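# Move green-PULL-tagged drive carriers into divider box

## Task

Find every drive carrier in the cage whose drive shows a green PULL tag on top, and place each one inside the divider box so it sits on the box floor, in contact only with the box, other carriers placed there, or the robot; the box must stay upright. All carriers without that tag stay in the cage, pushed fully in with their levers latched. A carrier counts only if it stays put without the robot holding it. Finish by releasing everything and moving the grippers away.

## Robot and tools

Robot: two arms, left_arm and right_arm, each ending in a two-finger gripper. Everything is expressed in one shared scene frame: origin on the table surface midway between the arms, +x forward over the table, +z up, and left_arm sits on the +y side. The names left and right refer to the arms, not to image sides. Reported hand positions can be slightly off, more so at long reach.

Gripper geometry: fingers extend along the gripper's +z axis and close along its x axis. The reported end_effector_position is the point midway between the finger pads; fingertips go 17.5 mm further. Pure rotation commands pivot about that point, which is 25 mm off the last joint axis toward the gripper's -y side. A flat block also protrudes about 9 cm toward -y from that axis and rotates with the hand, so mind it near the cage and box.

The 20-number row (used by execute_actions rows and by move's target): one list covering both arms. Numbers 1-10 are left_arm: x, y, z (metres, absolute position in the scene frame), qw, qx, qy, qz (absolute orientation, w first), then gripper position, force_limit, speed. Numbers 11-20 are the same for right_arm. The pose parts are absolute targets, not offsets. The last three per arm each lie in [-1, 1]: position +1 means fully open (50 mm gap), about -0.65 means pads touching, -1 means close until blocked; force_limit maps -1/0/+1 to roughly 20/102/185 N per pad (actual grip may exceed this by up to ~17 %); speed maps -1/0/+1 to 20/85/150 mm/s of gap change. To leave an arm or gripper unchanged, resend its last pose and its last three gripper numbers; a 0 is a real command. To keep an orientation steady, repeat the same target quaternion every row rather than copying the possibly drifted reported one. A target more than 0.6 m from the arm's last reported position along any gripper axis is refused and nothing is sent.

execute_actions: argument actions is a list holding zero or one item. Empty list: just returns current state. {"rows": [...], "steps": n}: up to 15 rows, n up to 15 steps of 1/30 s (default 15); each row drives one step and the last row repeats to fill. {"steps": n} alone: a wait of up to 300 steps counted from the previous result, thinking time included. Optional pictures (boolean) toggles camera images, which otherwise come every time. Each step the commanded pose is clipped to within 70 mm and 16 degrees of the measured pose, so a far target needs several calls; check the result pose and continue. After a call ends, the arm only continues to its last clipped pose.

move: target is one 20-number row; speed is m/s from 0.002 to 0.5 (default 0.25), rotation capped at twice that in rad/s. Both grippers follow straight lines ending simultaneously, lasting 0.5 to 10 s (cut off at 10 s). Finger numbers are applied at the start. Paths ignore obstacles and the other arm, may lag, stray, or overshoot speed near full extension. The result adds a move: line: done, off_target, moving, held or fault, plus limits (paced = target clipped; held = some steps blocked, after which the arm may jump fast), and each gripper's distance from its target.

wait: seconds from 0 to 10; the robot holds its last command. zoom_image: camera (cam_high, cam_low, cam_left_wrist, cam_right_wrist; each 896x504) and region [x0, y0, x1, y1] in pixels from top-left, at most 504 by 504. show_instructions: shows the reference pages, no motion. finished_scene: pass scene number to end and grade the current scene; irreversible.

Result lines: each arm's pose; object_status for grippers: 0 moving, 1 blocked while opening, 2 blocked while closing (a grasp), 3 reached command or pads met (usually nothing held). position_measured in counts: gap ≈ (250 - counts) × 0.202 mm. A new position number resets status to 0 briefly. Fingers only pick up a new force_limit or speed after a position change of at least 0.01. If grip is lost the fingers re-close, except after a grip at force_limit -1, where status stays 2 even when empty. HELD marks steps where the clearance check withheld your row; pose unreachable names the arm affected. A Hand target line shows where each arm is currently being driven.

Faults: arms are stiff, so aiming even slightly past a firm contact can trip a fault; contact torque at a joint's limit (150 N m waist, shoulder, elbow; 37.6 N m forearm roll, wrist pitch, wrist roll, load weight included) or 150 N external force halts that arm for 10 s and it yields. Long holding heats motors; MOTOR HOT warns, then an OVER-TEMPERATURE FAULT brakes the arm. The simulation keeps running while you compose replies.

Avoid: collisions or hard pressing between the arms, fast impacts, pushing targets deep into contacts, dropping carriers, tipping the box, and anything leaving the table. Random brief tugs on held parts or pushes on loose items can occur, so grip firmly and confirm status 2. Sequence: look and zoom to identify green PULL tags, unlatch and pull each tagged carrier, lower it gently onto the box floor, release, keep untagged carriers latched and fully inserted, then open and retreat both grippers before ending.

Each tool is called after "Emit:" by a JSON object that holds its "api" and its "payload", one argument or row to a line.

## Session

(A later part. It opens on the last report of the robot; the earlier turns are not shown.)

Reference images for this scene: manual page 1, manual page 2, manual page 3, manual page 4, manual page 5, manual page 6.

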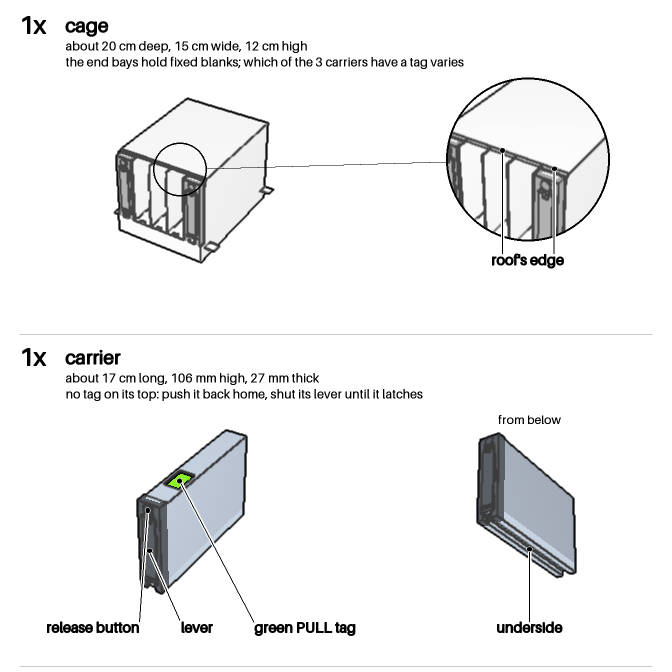

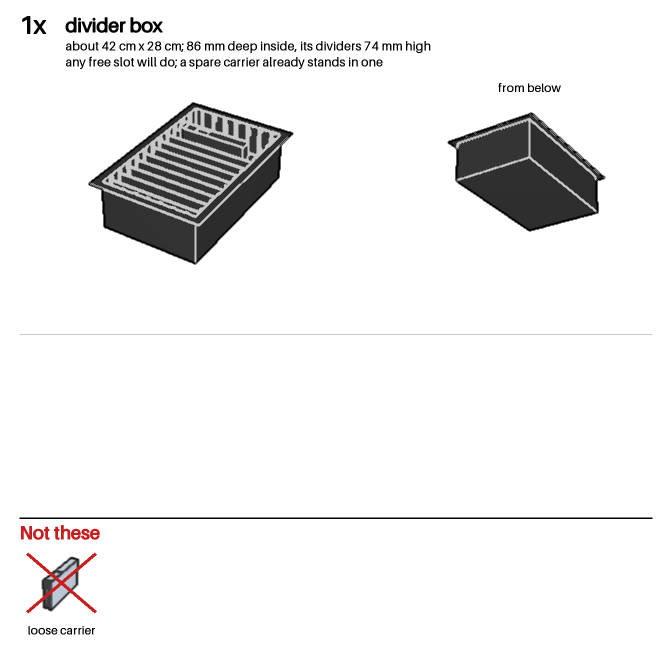

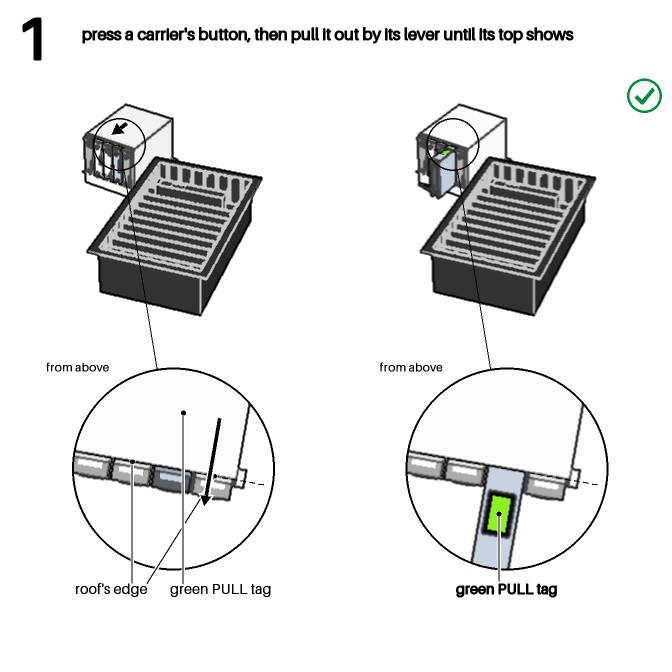

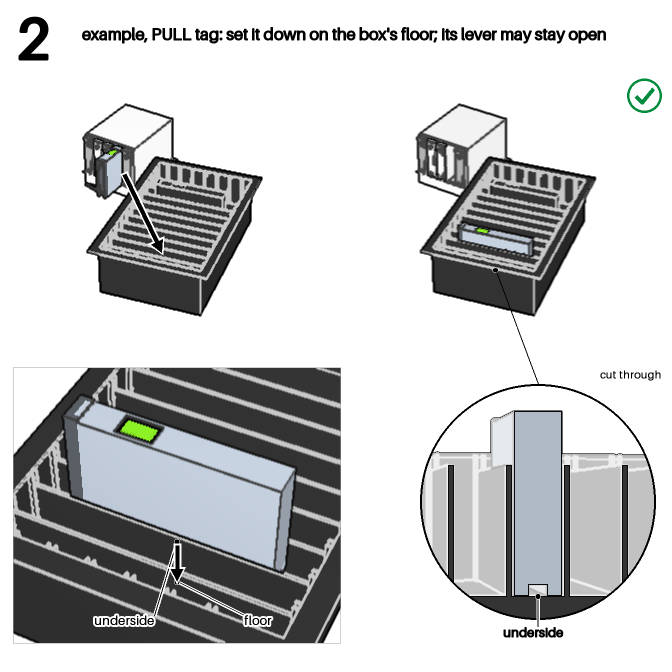

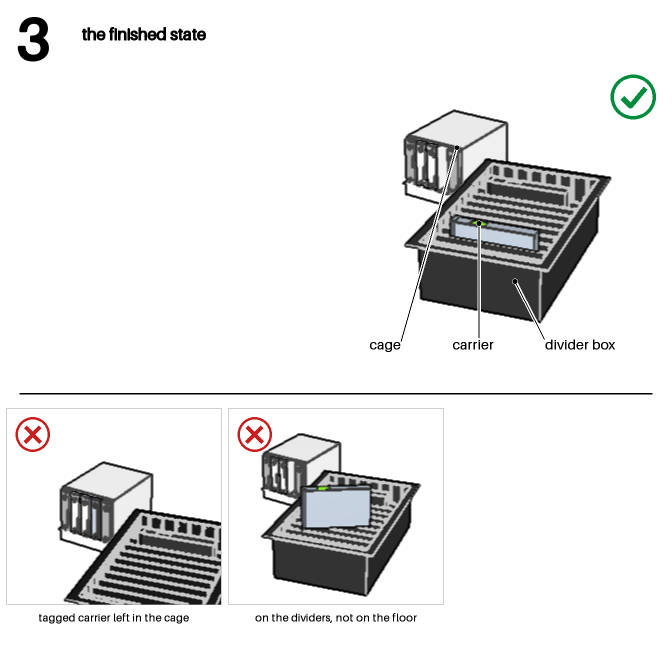

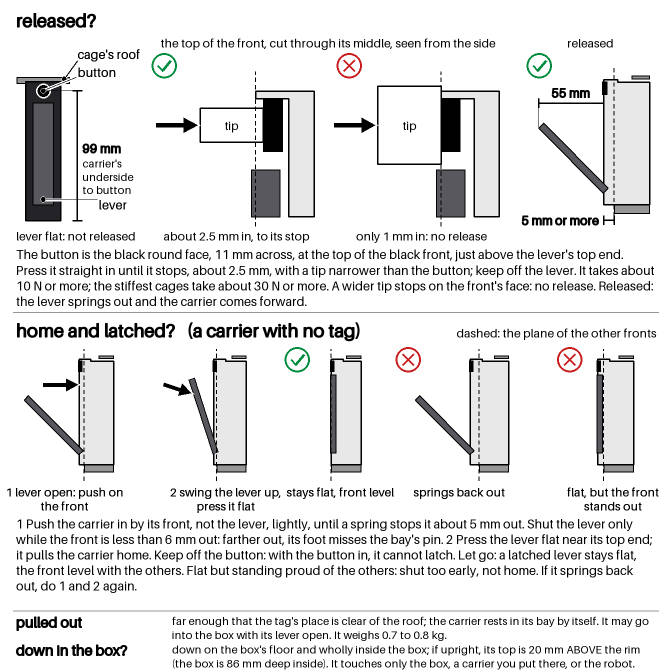

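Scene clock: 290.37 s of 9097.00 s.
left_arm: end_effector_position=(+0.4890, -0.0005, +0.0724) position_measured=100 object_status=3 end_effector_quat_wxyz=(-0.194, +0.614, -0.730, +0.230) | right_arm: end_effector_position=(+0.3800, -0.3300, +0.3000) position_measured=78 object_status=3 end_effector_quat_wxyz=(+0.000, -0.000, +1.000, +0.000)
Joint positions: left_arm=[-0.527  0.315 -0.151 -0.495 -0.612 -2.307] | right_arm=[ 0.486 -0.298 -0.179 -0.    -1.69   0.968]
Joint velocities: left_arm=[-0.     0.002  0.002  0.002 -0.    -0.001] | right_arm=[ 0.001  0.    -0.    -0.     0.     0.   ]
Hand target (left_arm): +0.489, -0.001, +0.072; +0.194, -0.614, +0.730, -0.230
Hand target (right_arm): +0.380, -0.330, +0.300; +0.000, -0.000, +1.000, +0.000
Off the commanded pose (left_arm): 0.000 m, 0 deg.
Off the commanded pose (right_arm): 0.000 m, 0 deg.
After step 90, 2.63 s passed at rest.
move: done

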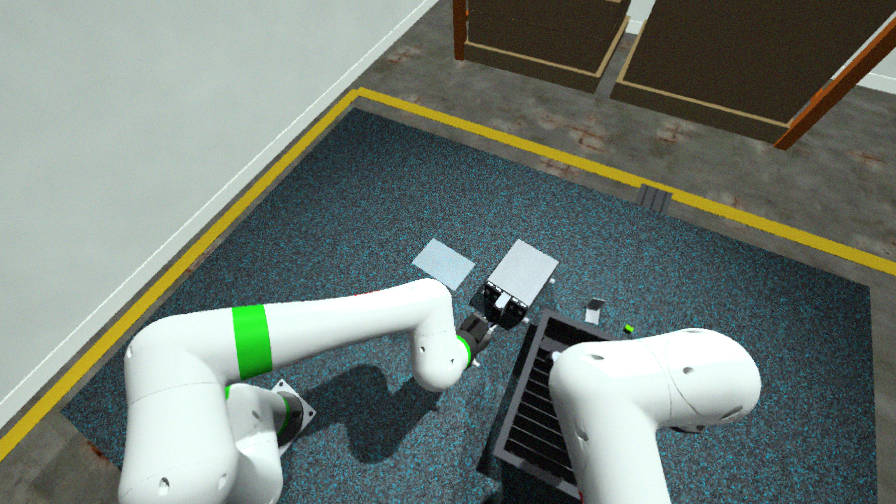

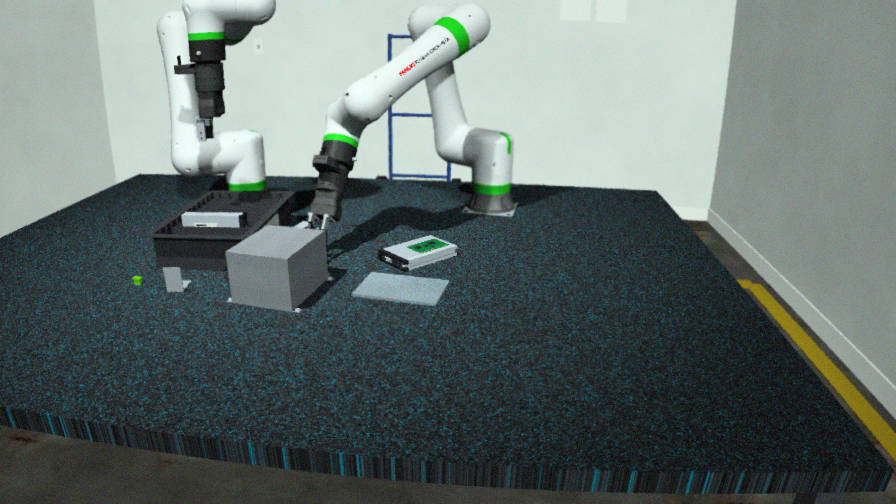

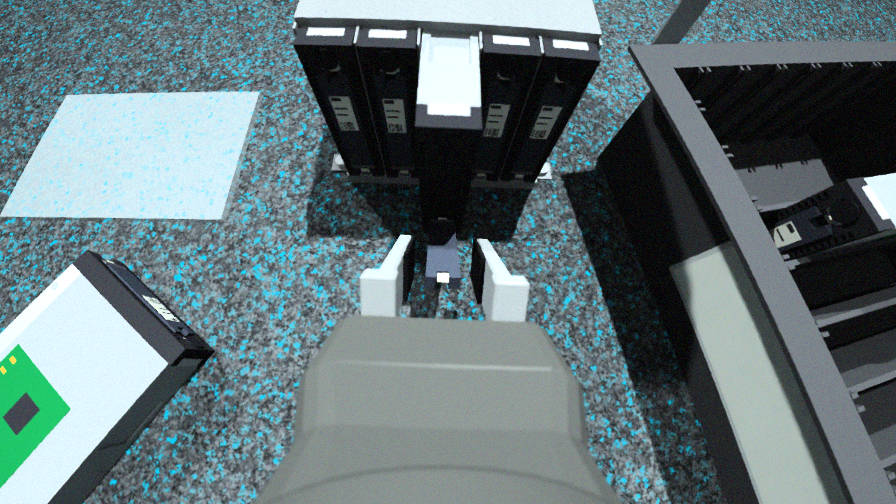

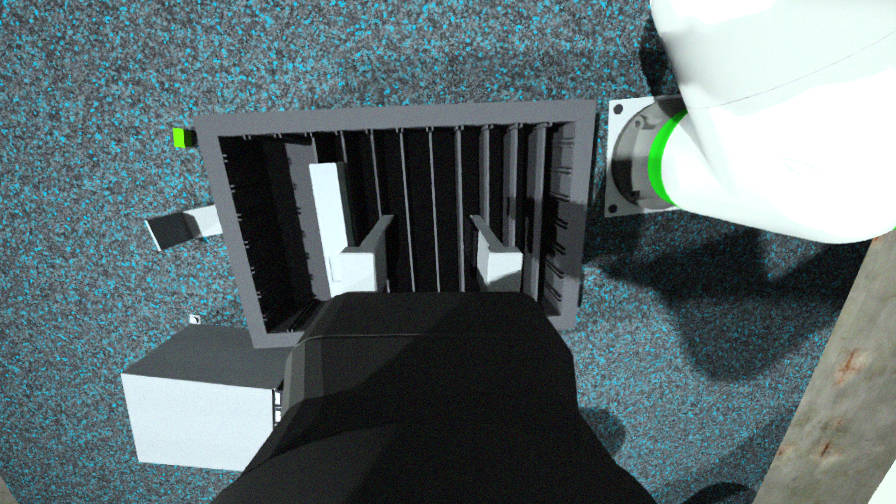

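Centred. Grip with a bit more force.

Emit:
{"api": "move", "payload": {
  "target": [0.4890,-0.0005,0.0724,0.1938,-0.6145,0.7298,-0.2301,-1,-0.25,0.5, 0.38,-0.33,0.30,0,0,1,0,0.5,-0.4,0.5],
  "speed": 0.02
}}

Emit:
{"api": "move", "payload": {
  "target": [0.4585,0.0048,0.0724,0.1938,-0.6145,0.7298,-0.2301,-1,-0.25,0.5, 0.38,-0.33,0.30,0,0,1,0,0.5,-0.4,0.5],
  "speed": 0.025
}}

Emit:
{"api": "zoom_image", "payload": {
  "camera": "cam_high",
  "region": [450, 240, 570, 350]
}}

Scene clock: 294.53 s of 9097.00 s.
left_arm: end_effector_position=(+0.4890, -0.0005, +0.0724) position_measured=175 object_status=2 end_effector_quat_wxyz=(-0.194, +0.614, -0.730, +0.230) | right_arm: end_effector_position=(+0.3800, -0.3300, +0.3000) position_measured=78 object_status=3 end_effector_quat_wxyz=(+0.000, -0.000, +1.000, +0.000)
Joint positions: left_arm=[-0.527  0.315 -0.15  -0.495 -0.613 -2.308] | right_arm=[ 0.486 -0.298 -0.179  0.    -1.69   0.968]
Joint velocities: left_arm=[ 0.001  0.     0.     0.001  0.001 -0.   ] | right_arm=[ 0.  0.  0.  0. -0. -0.]
Hand target (left_arm): +0.489, -0.001, +0.072; +0.194, -0.614, +0.730, -0.230
Hand target (right_arm): +0.380, -0.330, +0.300; +0.000, -0.000, +1.000, +0.000
Off the commanded pose (left_arm): 0.000 m, 0 deg.
Off the commanded pose (right_arm): 0.000 m, 0 deg.
After step 90, 0.47 s passed at rest.
move: done

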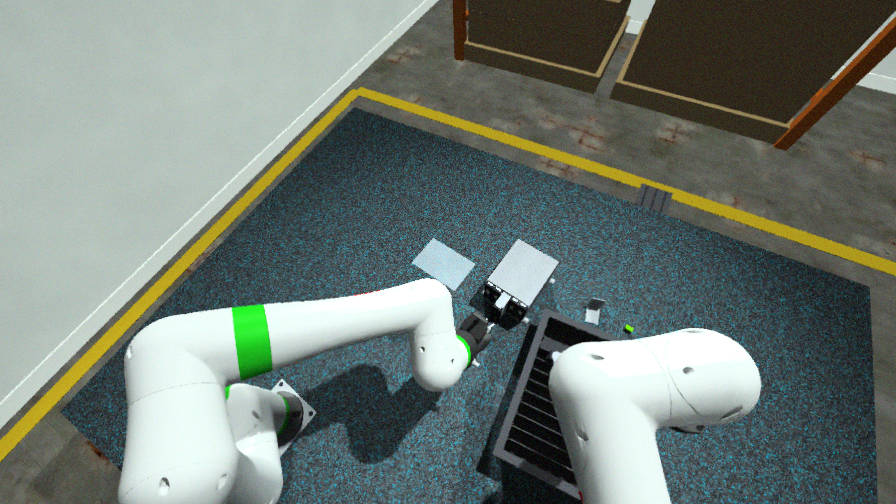

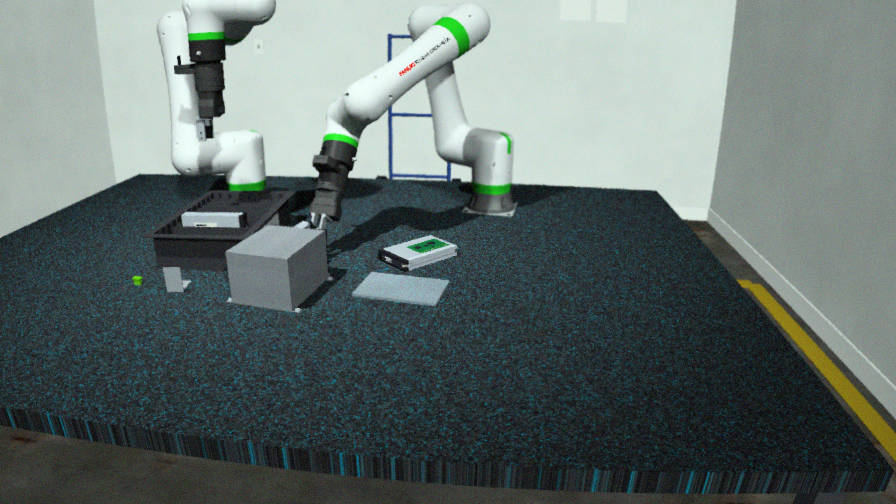

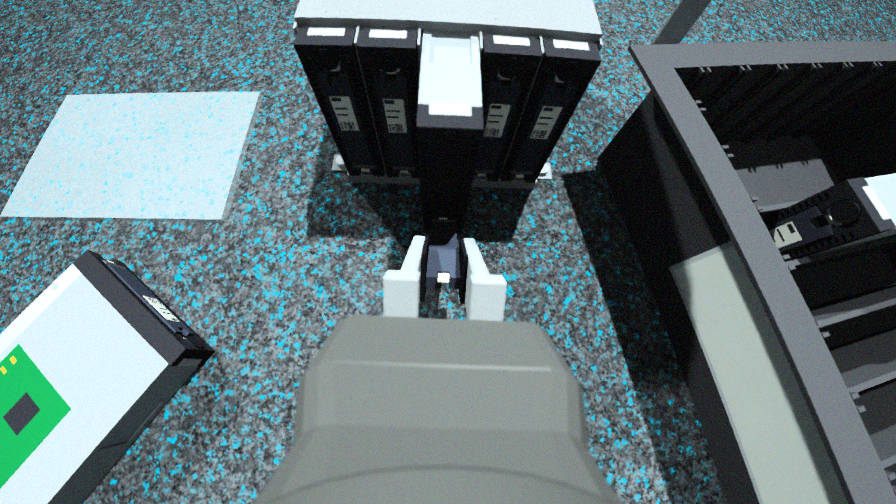

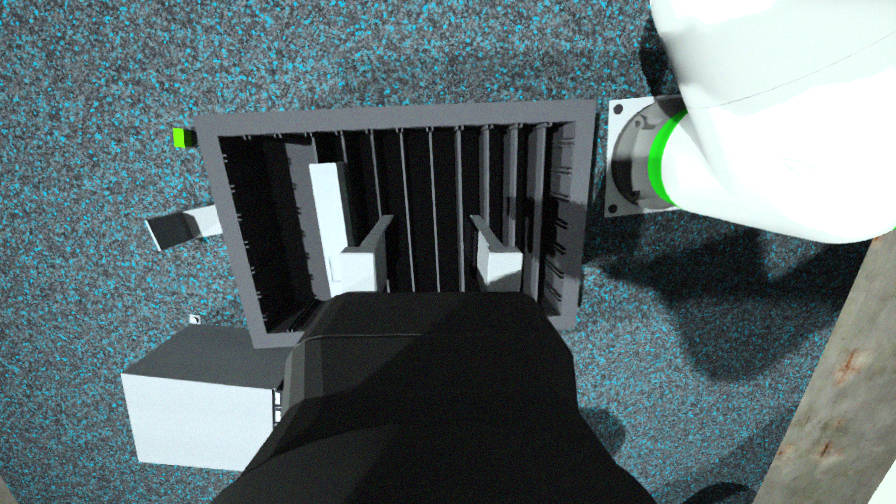

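Scene clock: 296.03 s of 9097.00 s.
left_arm: end_effector_position=(+0.4586, +0.0048, +0.0724) position_measured=175 object_status=2 end_effector_quat_wxyz=(-0.194, +0.614, -0.730, +0.230) | right_arm: end_effector_position=(+0.3800, -0.3300, +0.3000) position_measured=78 object_status=3 end_effector_quat_wxyz=(+0.000, -0.000, +1.000, +0.000)
Joint positions: left_arm=[-0.563  0.266 -0.208 -0.524 -0.621 -2.252] | right_arm=[ 0.486 -0.298 -0.179 -0.    -1.69   0.968]
Joint velocities: left_arm=[-0.001 -0.002 -0.003 -0.003 -0.     0.004] | right_arm=[ 0.001  0.     0.    -0.     0.     0.   ]
Hand target (left_arm): +0.459, +0.005, +0.072; +0.194, -0.614, +0.730, -0.230
Hand target (right_arm): +0.380, -0.330, +0.300; +0.000, -0.000, +1.000, +0.000
Off the commanded pose (left_arm): 0.000 m, 0 deg.
Off the commanded pose (right_arm): 0.000 m, 0 deg.
move: done

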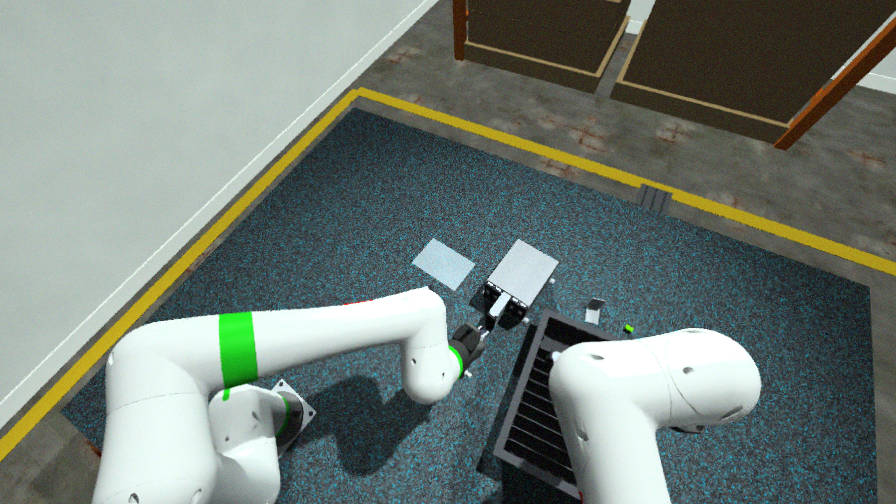

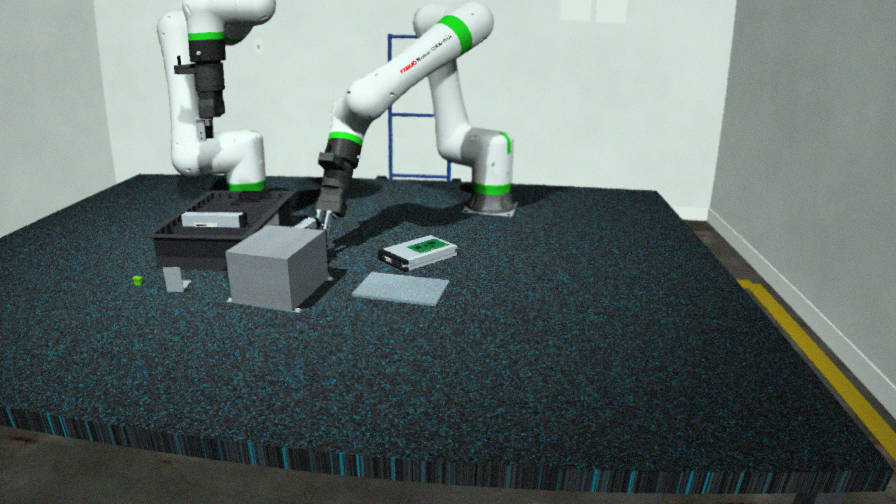

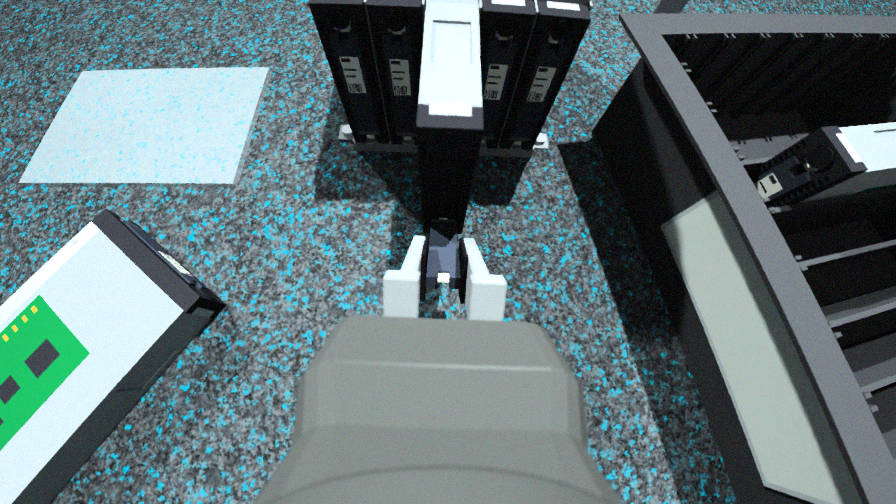

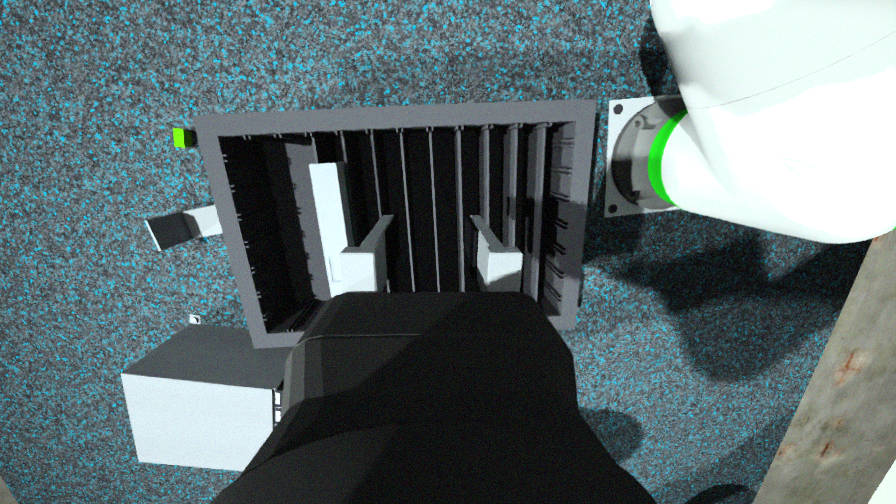

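Region (450, 240, 570, 350) of cam_high's 896x504 image, scaled by 4.200, with more detail than that image has; it fills the top 462 rows of this view, and the rest is white.

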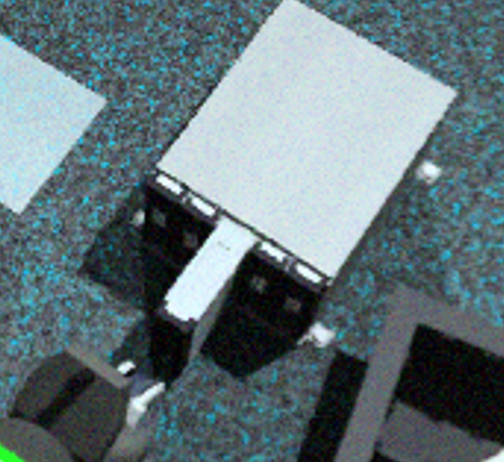

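Emit:
{"api": "zoom_image", "payload": {
  "camera": "cam_left_wrist",
  "region": [380, 0, 520, 140]
}}

Region (380, 0, 520, 140) of cam_left_wrist's 896x504 image, scaled by 3.600, with more detail than that image has.

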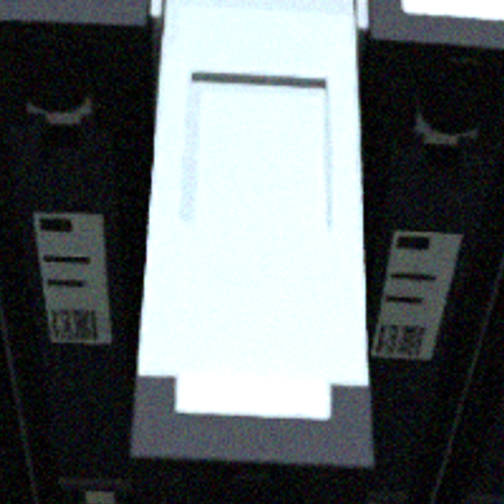

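Emit:
{"api": "move", "payload": {
  "target": [0.5256,-0.0065,0.0724,0.1938,-0.6145,0.7298,-0.2301,-1,-0.25,0.5, 0.38,-0.33,0.30,0,0,1,0,0.5,-0.4,0.5],
  "speed": 0.035
}}

Scene clock: 305.40 s of 9097.00 s.
left_arm: end_effector_position=(+0.5255, -0.0066, +0.0724) position_measured=175 object_status=2 end_effector_quat_wxyz=(-0.194, +0.614, -0.730, +0.230) | right_arm: end_effector_position=(+0.3800, -0.3300, +0.3000) position_measured=78 object_status=3 end_effector_quat_wxyz=(+0.000, -0.000, +1.000, +0.000)
Joint positions: left_arm=[-0.488  0.375 -0.077 -0.46  -0.608 -2.372] | right_arm=[ 0.486 -0.298 -0.179 -0.    -1.69   0.968]
Joint velocities: left_arm=[ 0.002  0.002  0.002  0.002 -0.003 -0.003] | right_arm=[-0.  0.  0.  0.  0.  0.]
Hand target (left_arm): +0.526, -0.007, +0.072; +0.194, -0.614, +0.730, -0.230
Hand target (right_arm): +0.380, -0.330, +0.300; +0.000, -0.000, +1.000, +0.000
Off the commanded pose (left_arm): 0.000 m, 0 deg.
Off the commanded pose (right_arm): 0.000 m, 0 deg.
After step 90, 4.13 s passed at rest.
move: done

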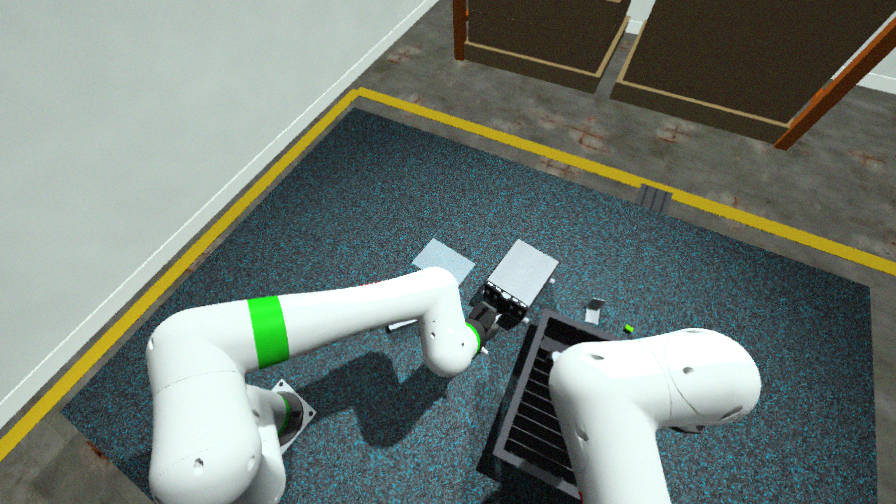

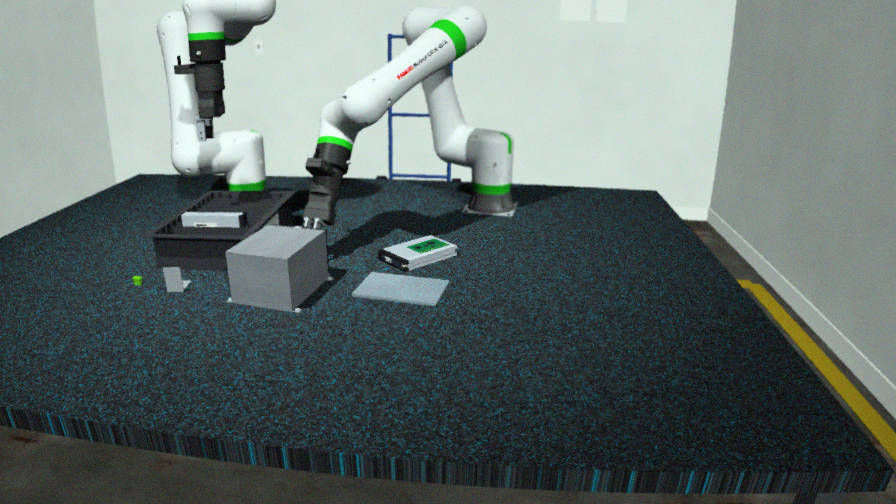

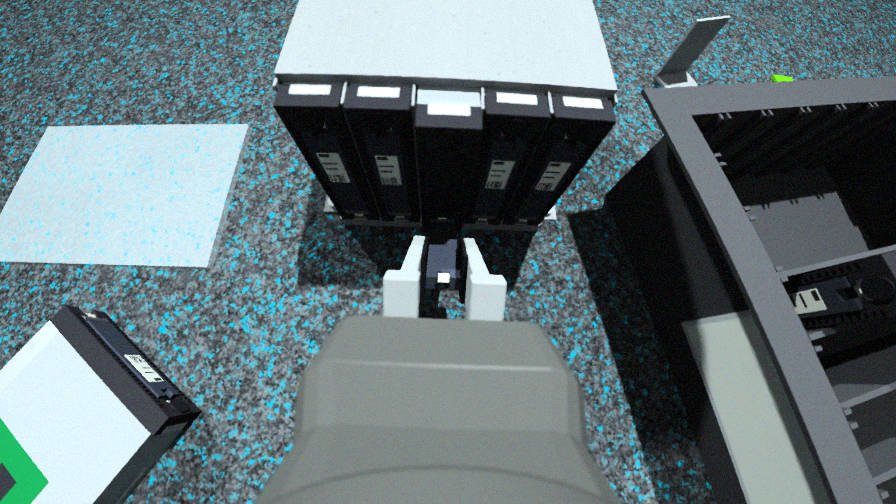

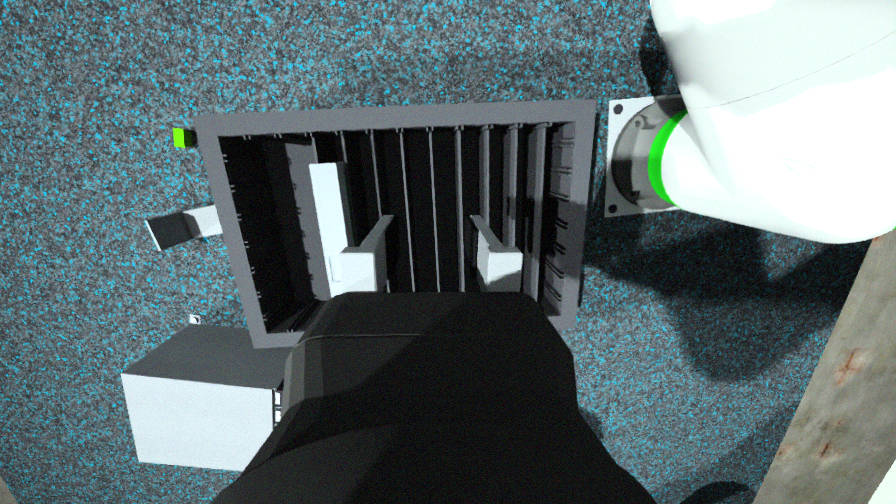

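Emit:
{"api": "move", "payload": {
  "target": [0.5256,-0.0065,0.0724,0.1938,-0.6145,0.7298,-0.2301,0.35,-0.25,1, 0.38,-0.33,0.30,0,0,1,0,0.5,-0.4,0.5],
  "speed": 0.035
}}

Emit:
{"api": "move", "payload": {
  "target": [0.4920,-0.0008,0.122,0.1938,-0.6145,0.7298,-0.2301,0.35,-0.25,1, 0.38,-0.33,0.30,0,0,1,0,0.5,-0.4,0.5],
  "speed": 0.08
}}

Scene clock: 310.00 s of 9097.00 s.
left_arm: end_effector_position=(+0.5256, -0.0065, +0.0724) position_measured=100 object_status=3 end_effector_quat_wxyz=(-0.194, +0.614, -0.730, +0.230) | right_arm: end_effector_position=(+0.3800, -0.3300, +0.3000) position_measured=78 object_status=3 end_effector_quat_wxyz=(+0.000, -0.000, +1.000, +0.000)
Joint positions: left_arm=[-0.488  0.375 -0.077 -0.46  -0.608 -2.372] | right_arm=[ 0.486 -0.298 -0.179 -0.    -1.69   0.968]
Joint velocities: left_arm=[-0.     0.     0.     0.001 -0.001 -0.002] | right_arm=[-0.     0.     0.    -0.    -0.    -0.001]
Hand target (left_arm): +0.526, -0.007, +0.072; +0.194, -0.614, +0.730, -0.230
Hand target (right_arm): +0.380, -0.330, +0.300; +0.000, -0.000, +1.000, +0.000
Off the commanded pose (left_arm): 0.000 m, 0 deg.
Off the commanded pose (right_arm): 0.000 m, 0 deg.
After step 90, 0.90 s passed at rest.
move: done

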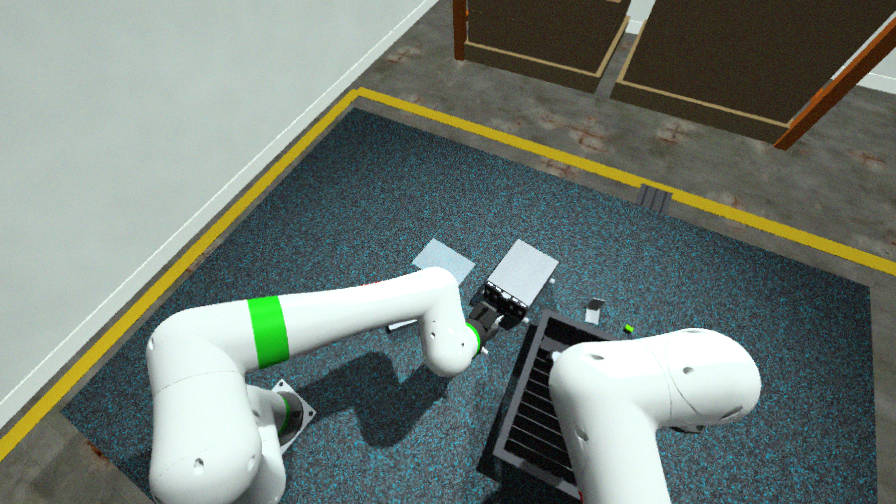

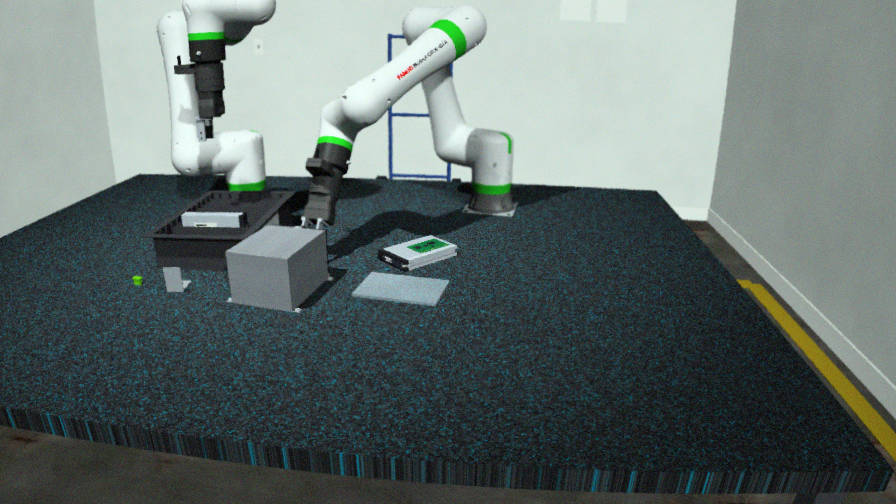

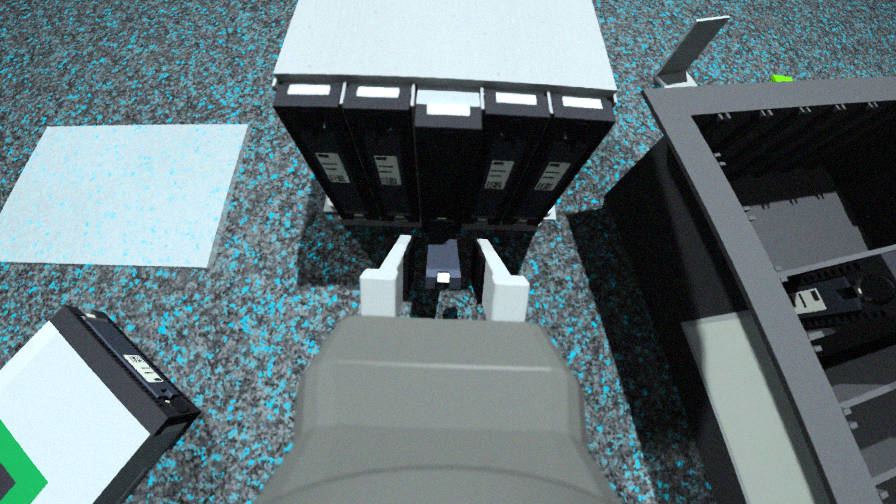

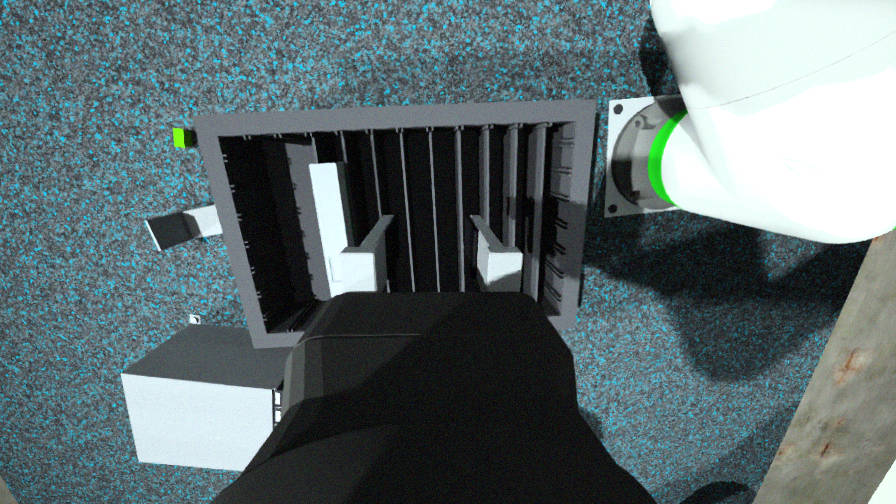

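Scene clock: 311.10 s of 9097.00 s.
left_arm: end_effector_position=(+0.4920, -0.0008, +0.1219) position_measured=100 object_status=3 end_effector_quat_wxyz=(-0.194, +0.614, -0.730, +0.230) | right_arm: end_effector_position=(+0.3800, -0.3300, +0.3000) position_measured=78 object_status=3 end_effector_quat_wxyz=(+0.000, -0.000, +1.000, +0.000)
Joint positions: left_arm=[-0.516  0.254 -0.114 -0.431 -0.695 -2.394] | right_arm=[ 0.486 -0.298 -0.179  0.    -1.69   0.968]
Joint velocities: left_arm=[-0.002 -0.003 -0.001  0.001 -0.001 -0.001] | right_arm=[-0.001 -0.     0.     0.    -0.    -0.   ]
Hand target (left_arm): +0.492, -0.001, +0.122; +0.194, -0.614, +0.730, -0.230
Hand target (right_arm): +0.380, -0.330, +0.300; +0.000, -0.000, +1.000, +0.000
Off the commanded pose (left_arm): 0.000 m, 0 deg.
Off the commanded pose (right_arm): 0.000 m, 0 deg.
move: done

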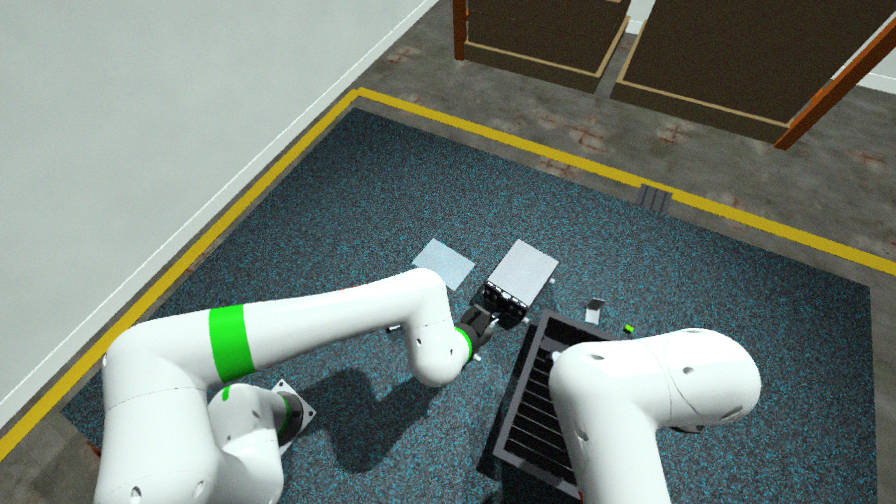

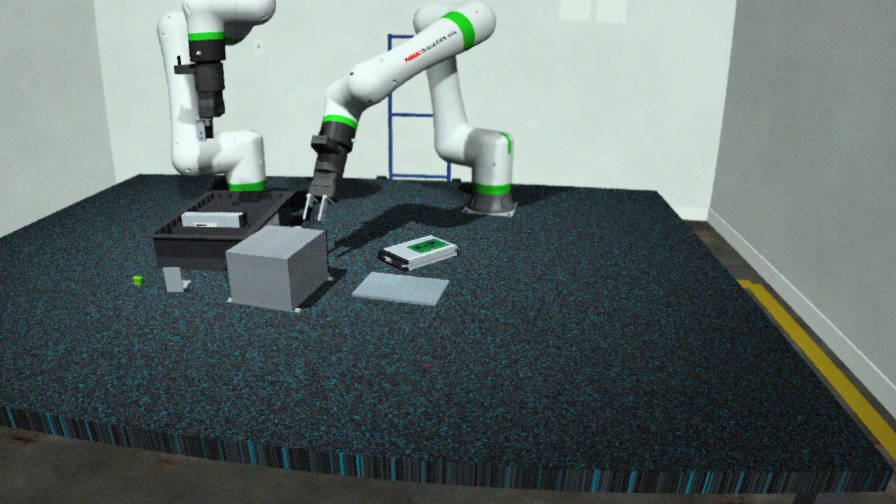

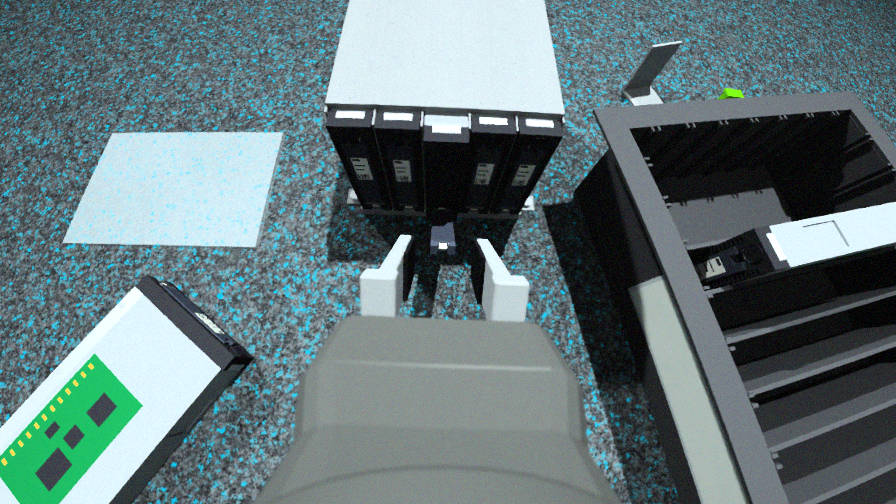

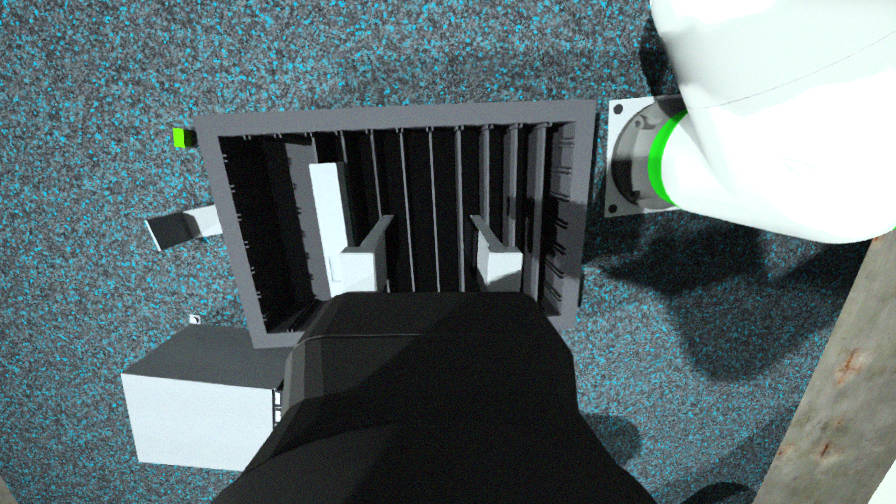

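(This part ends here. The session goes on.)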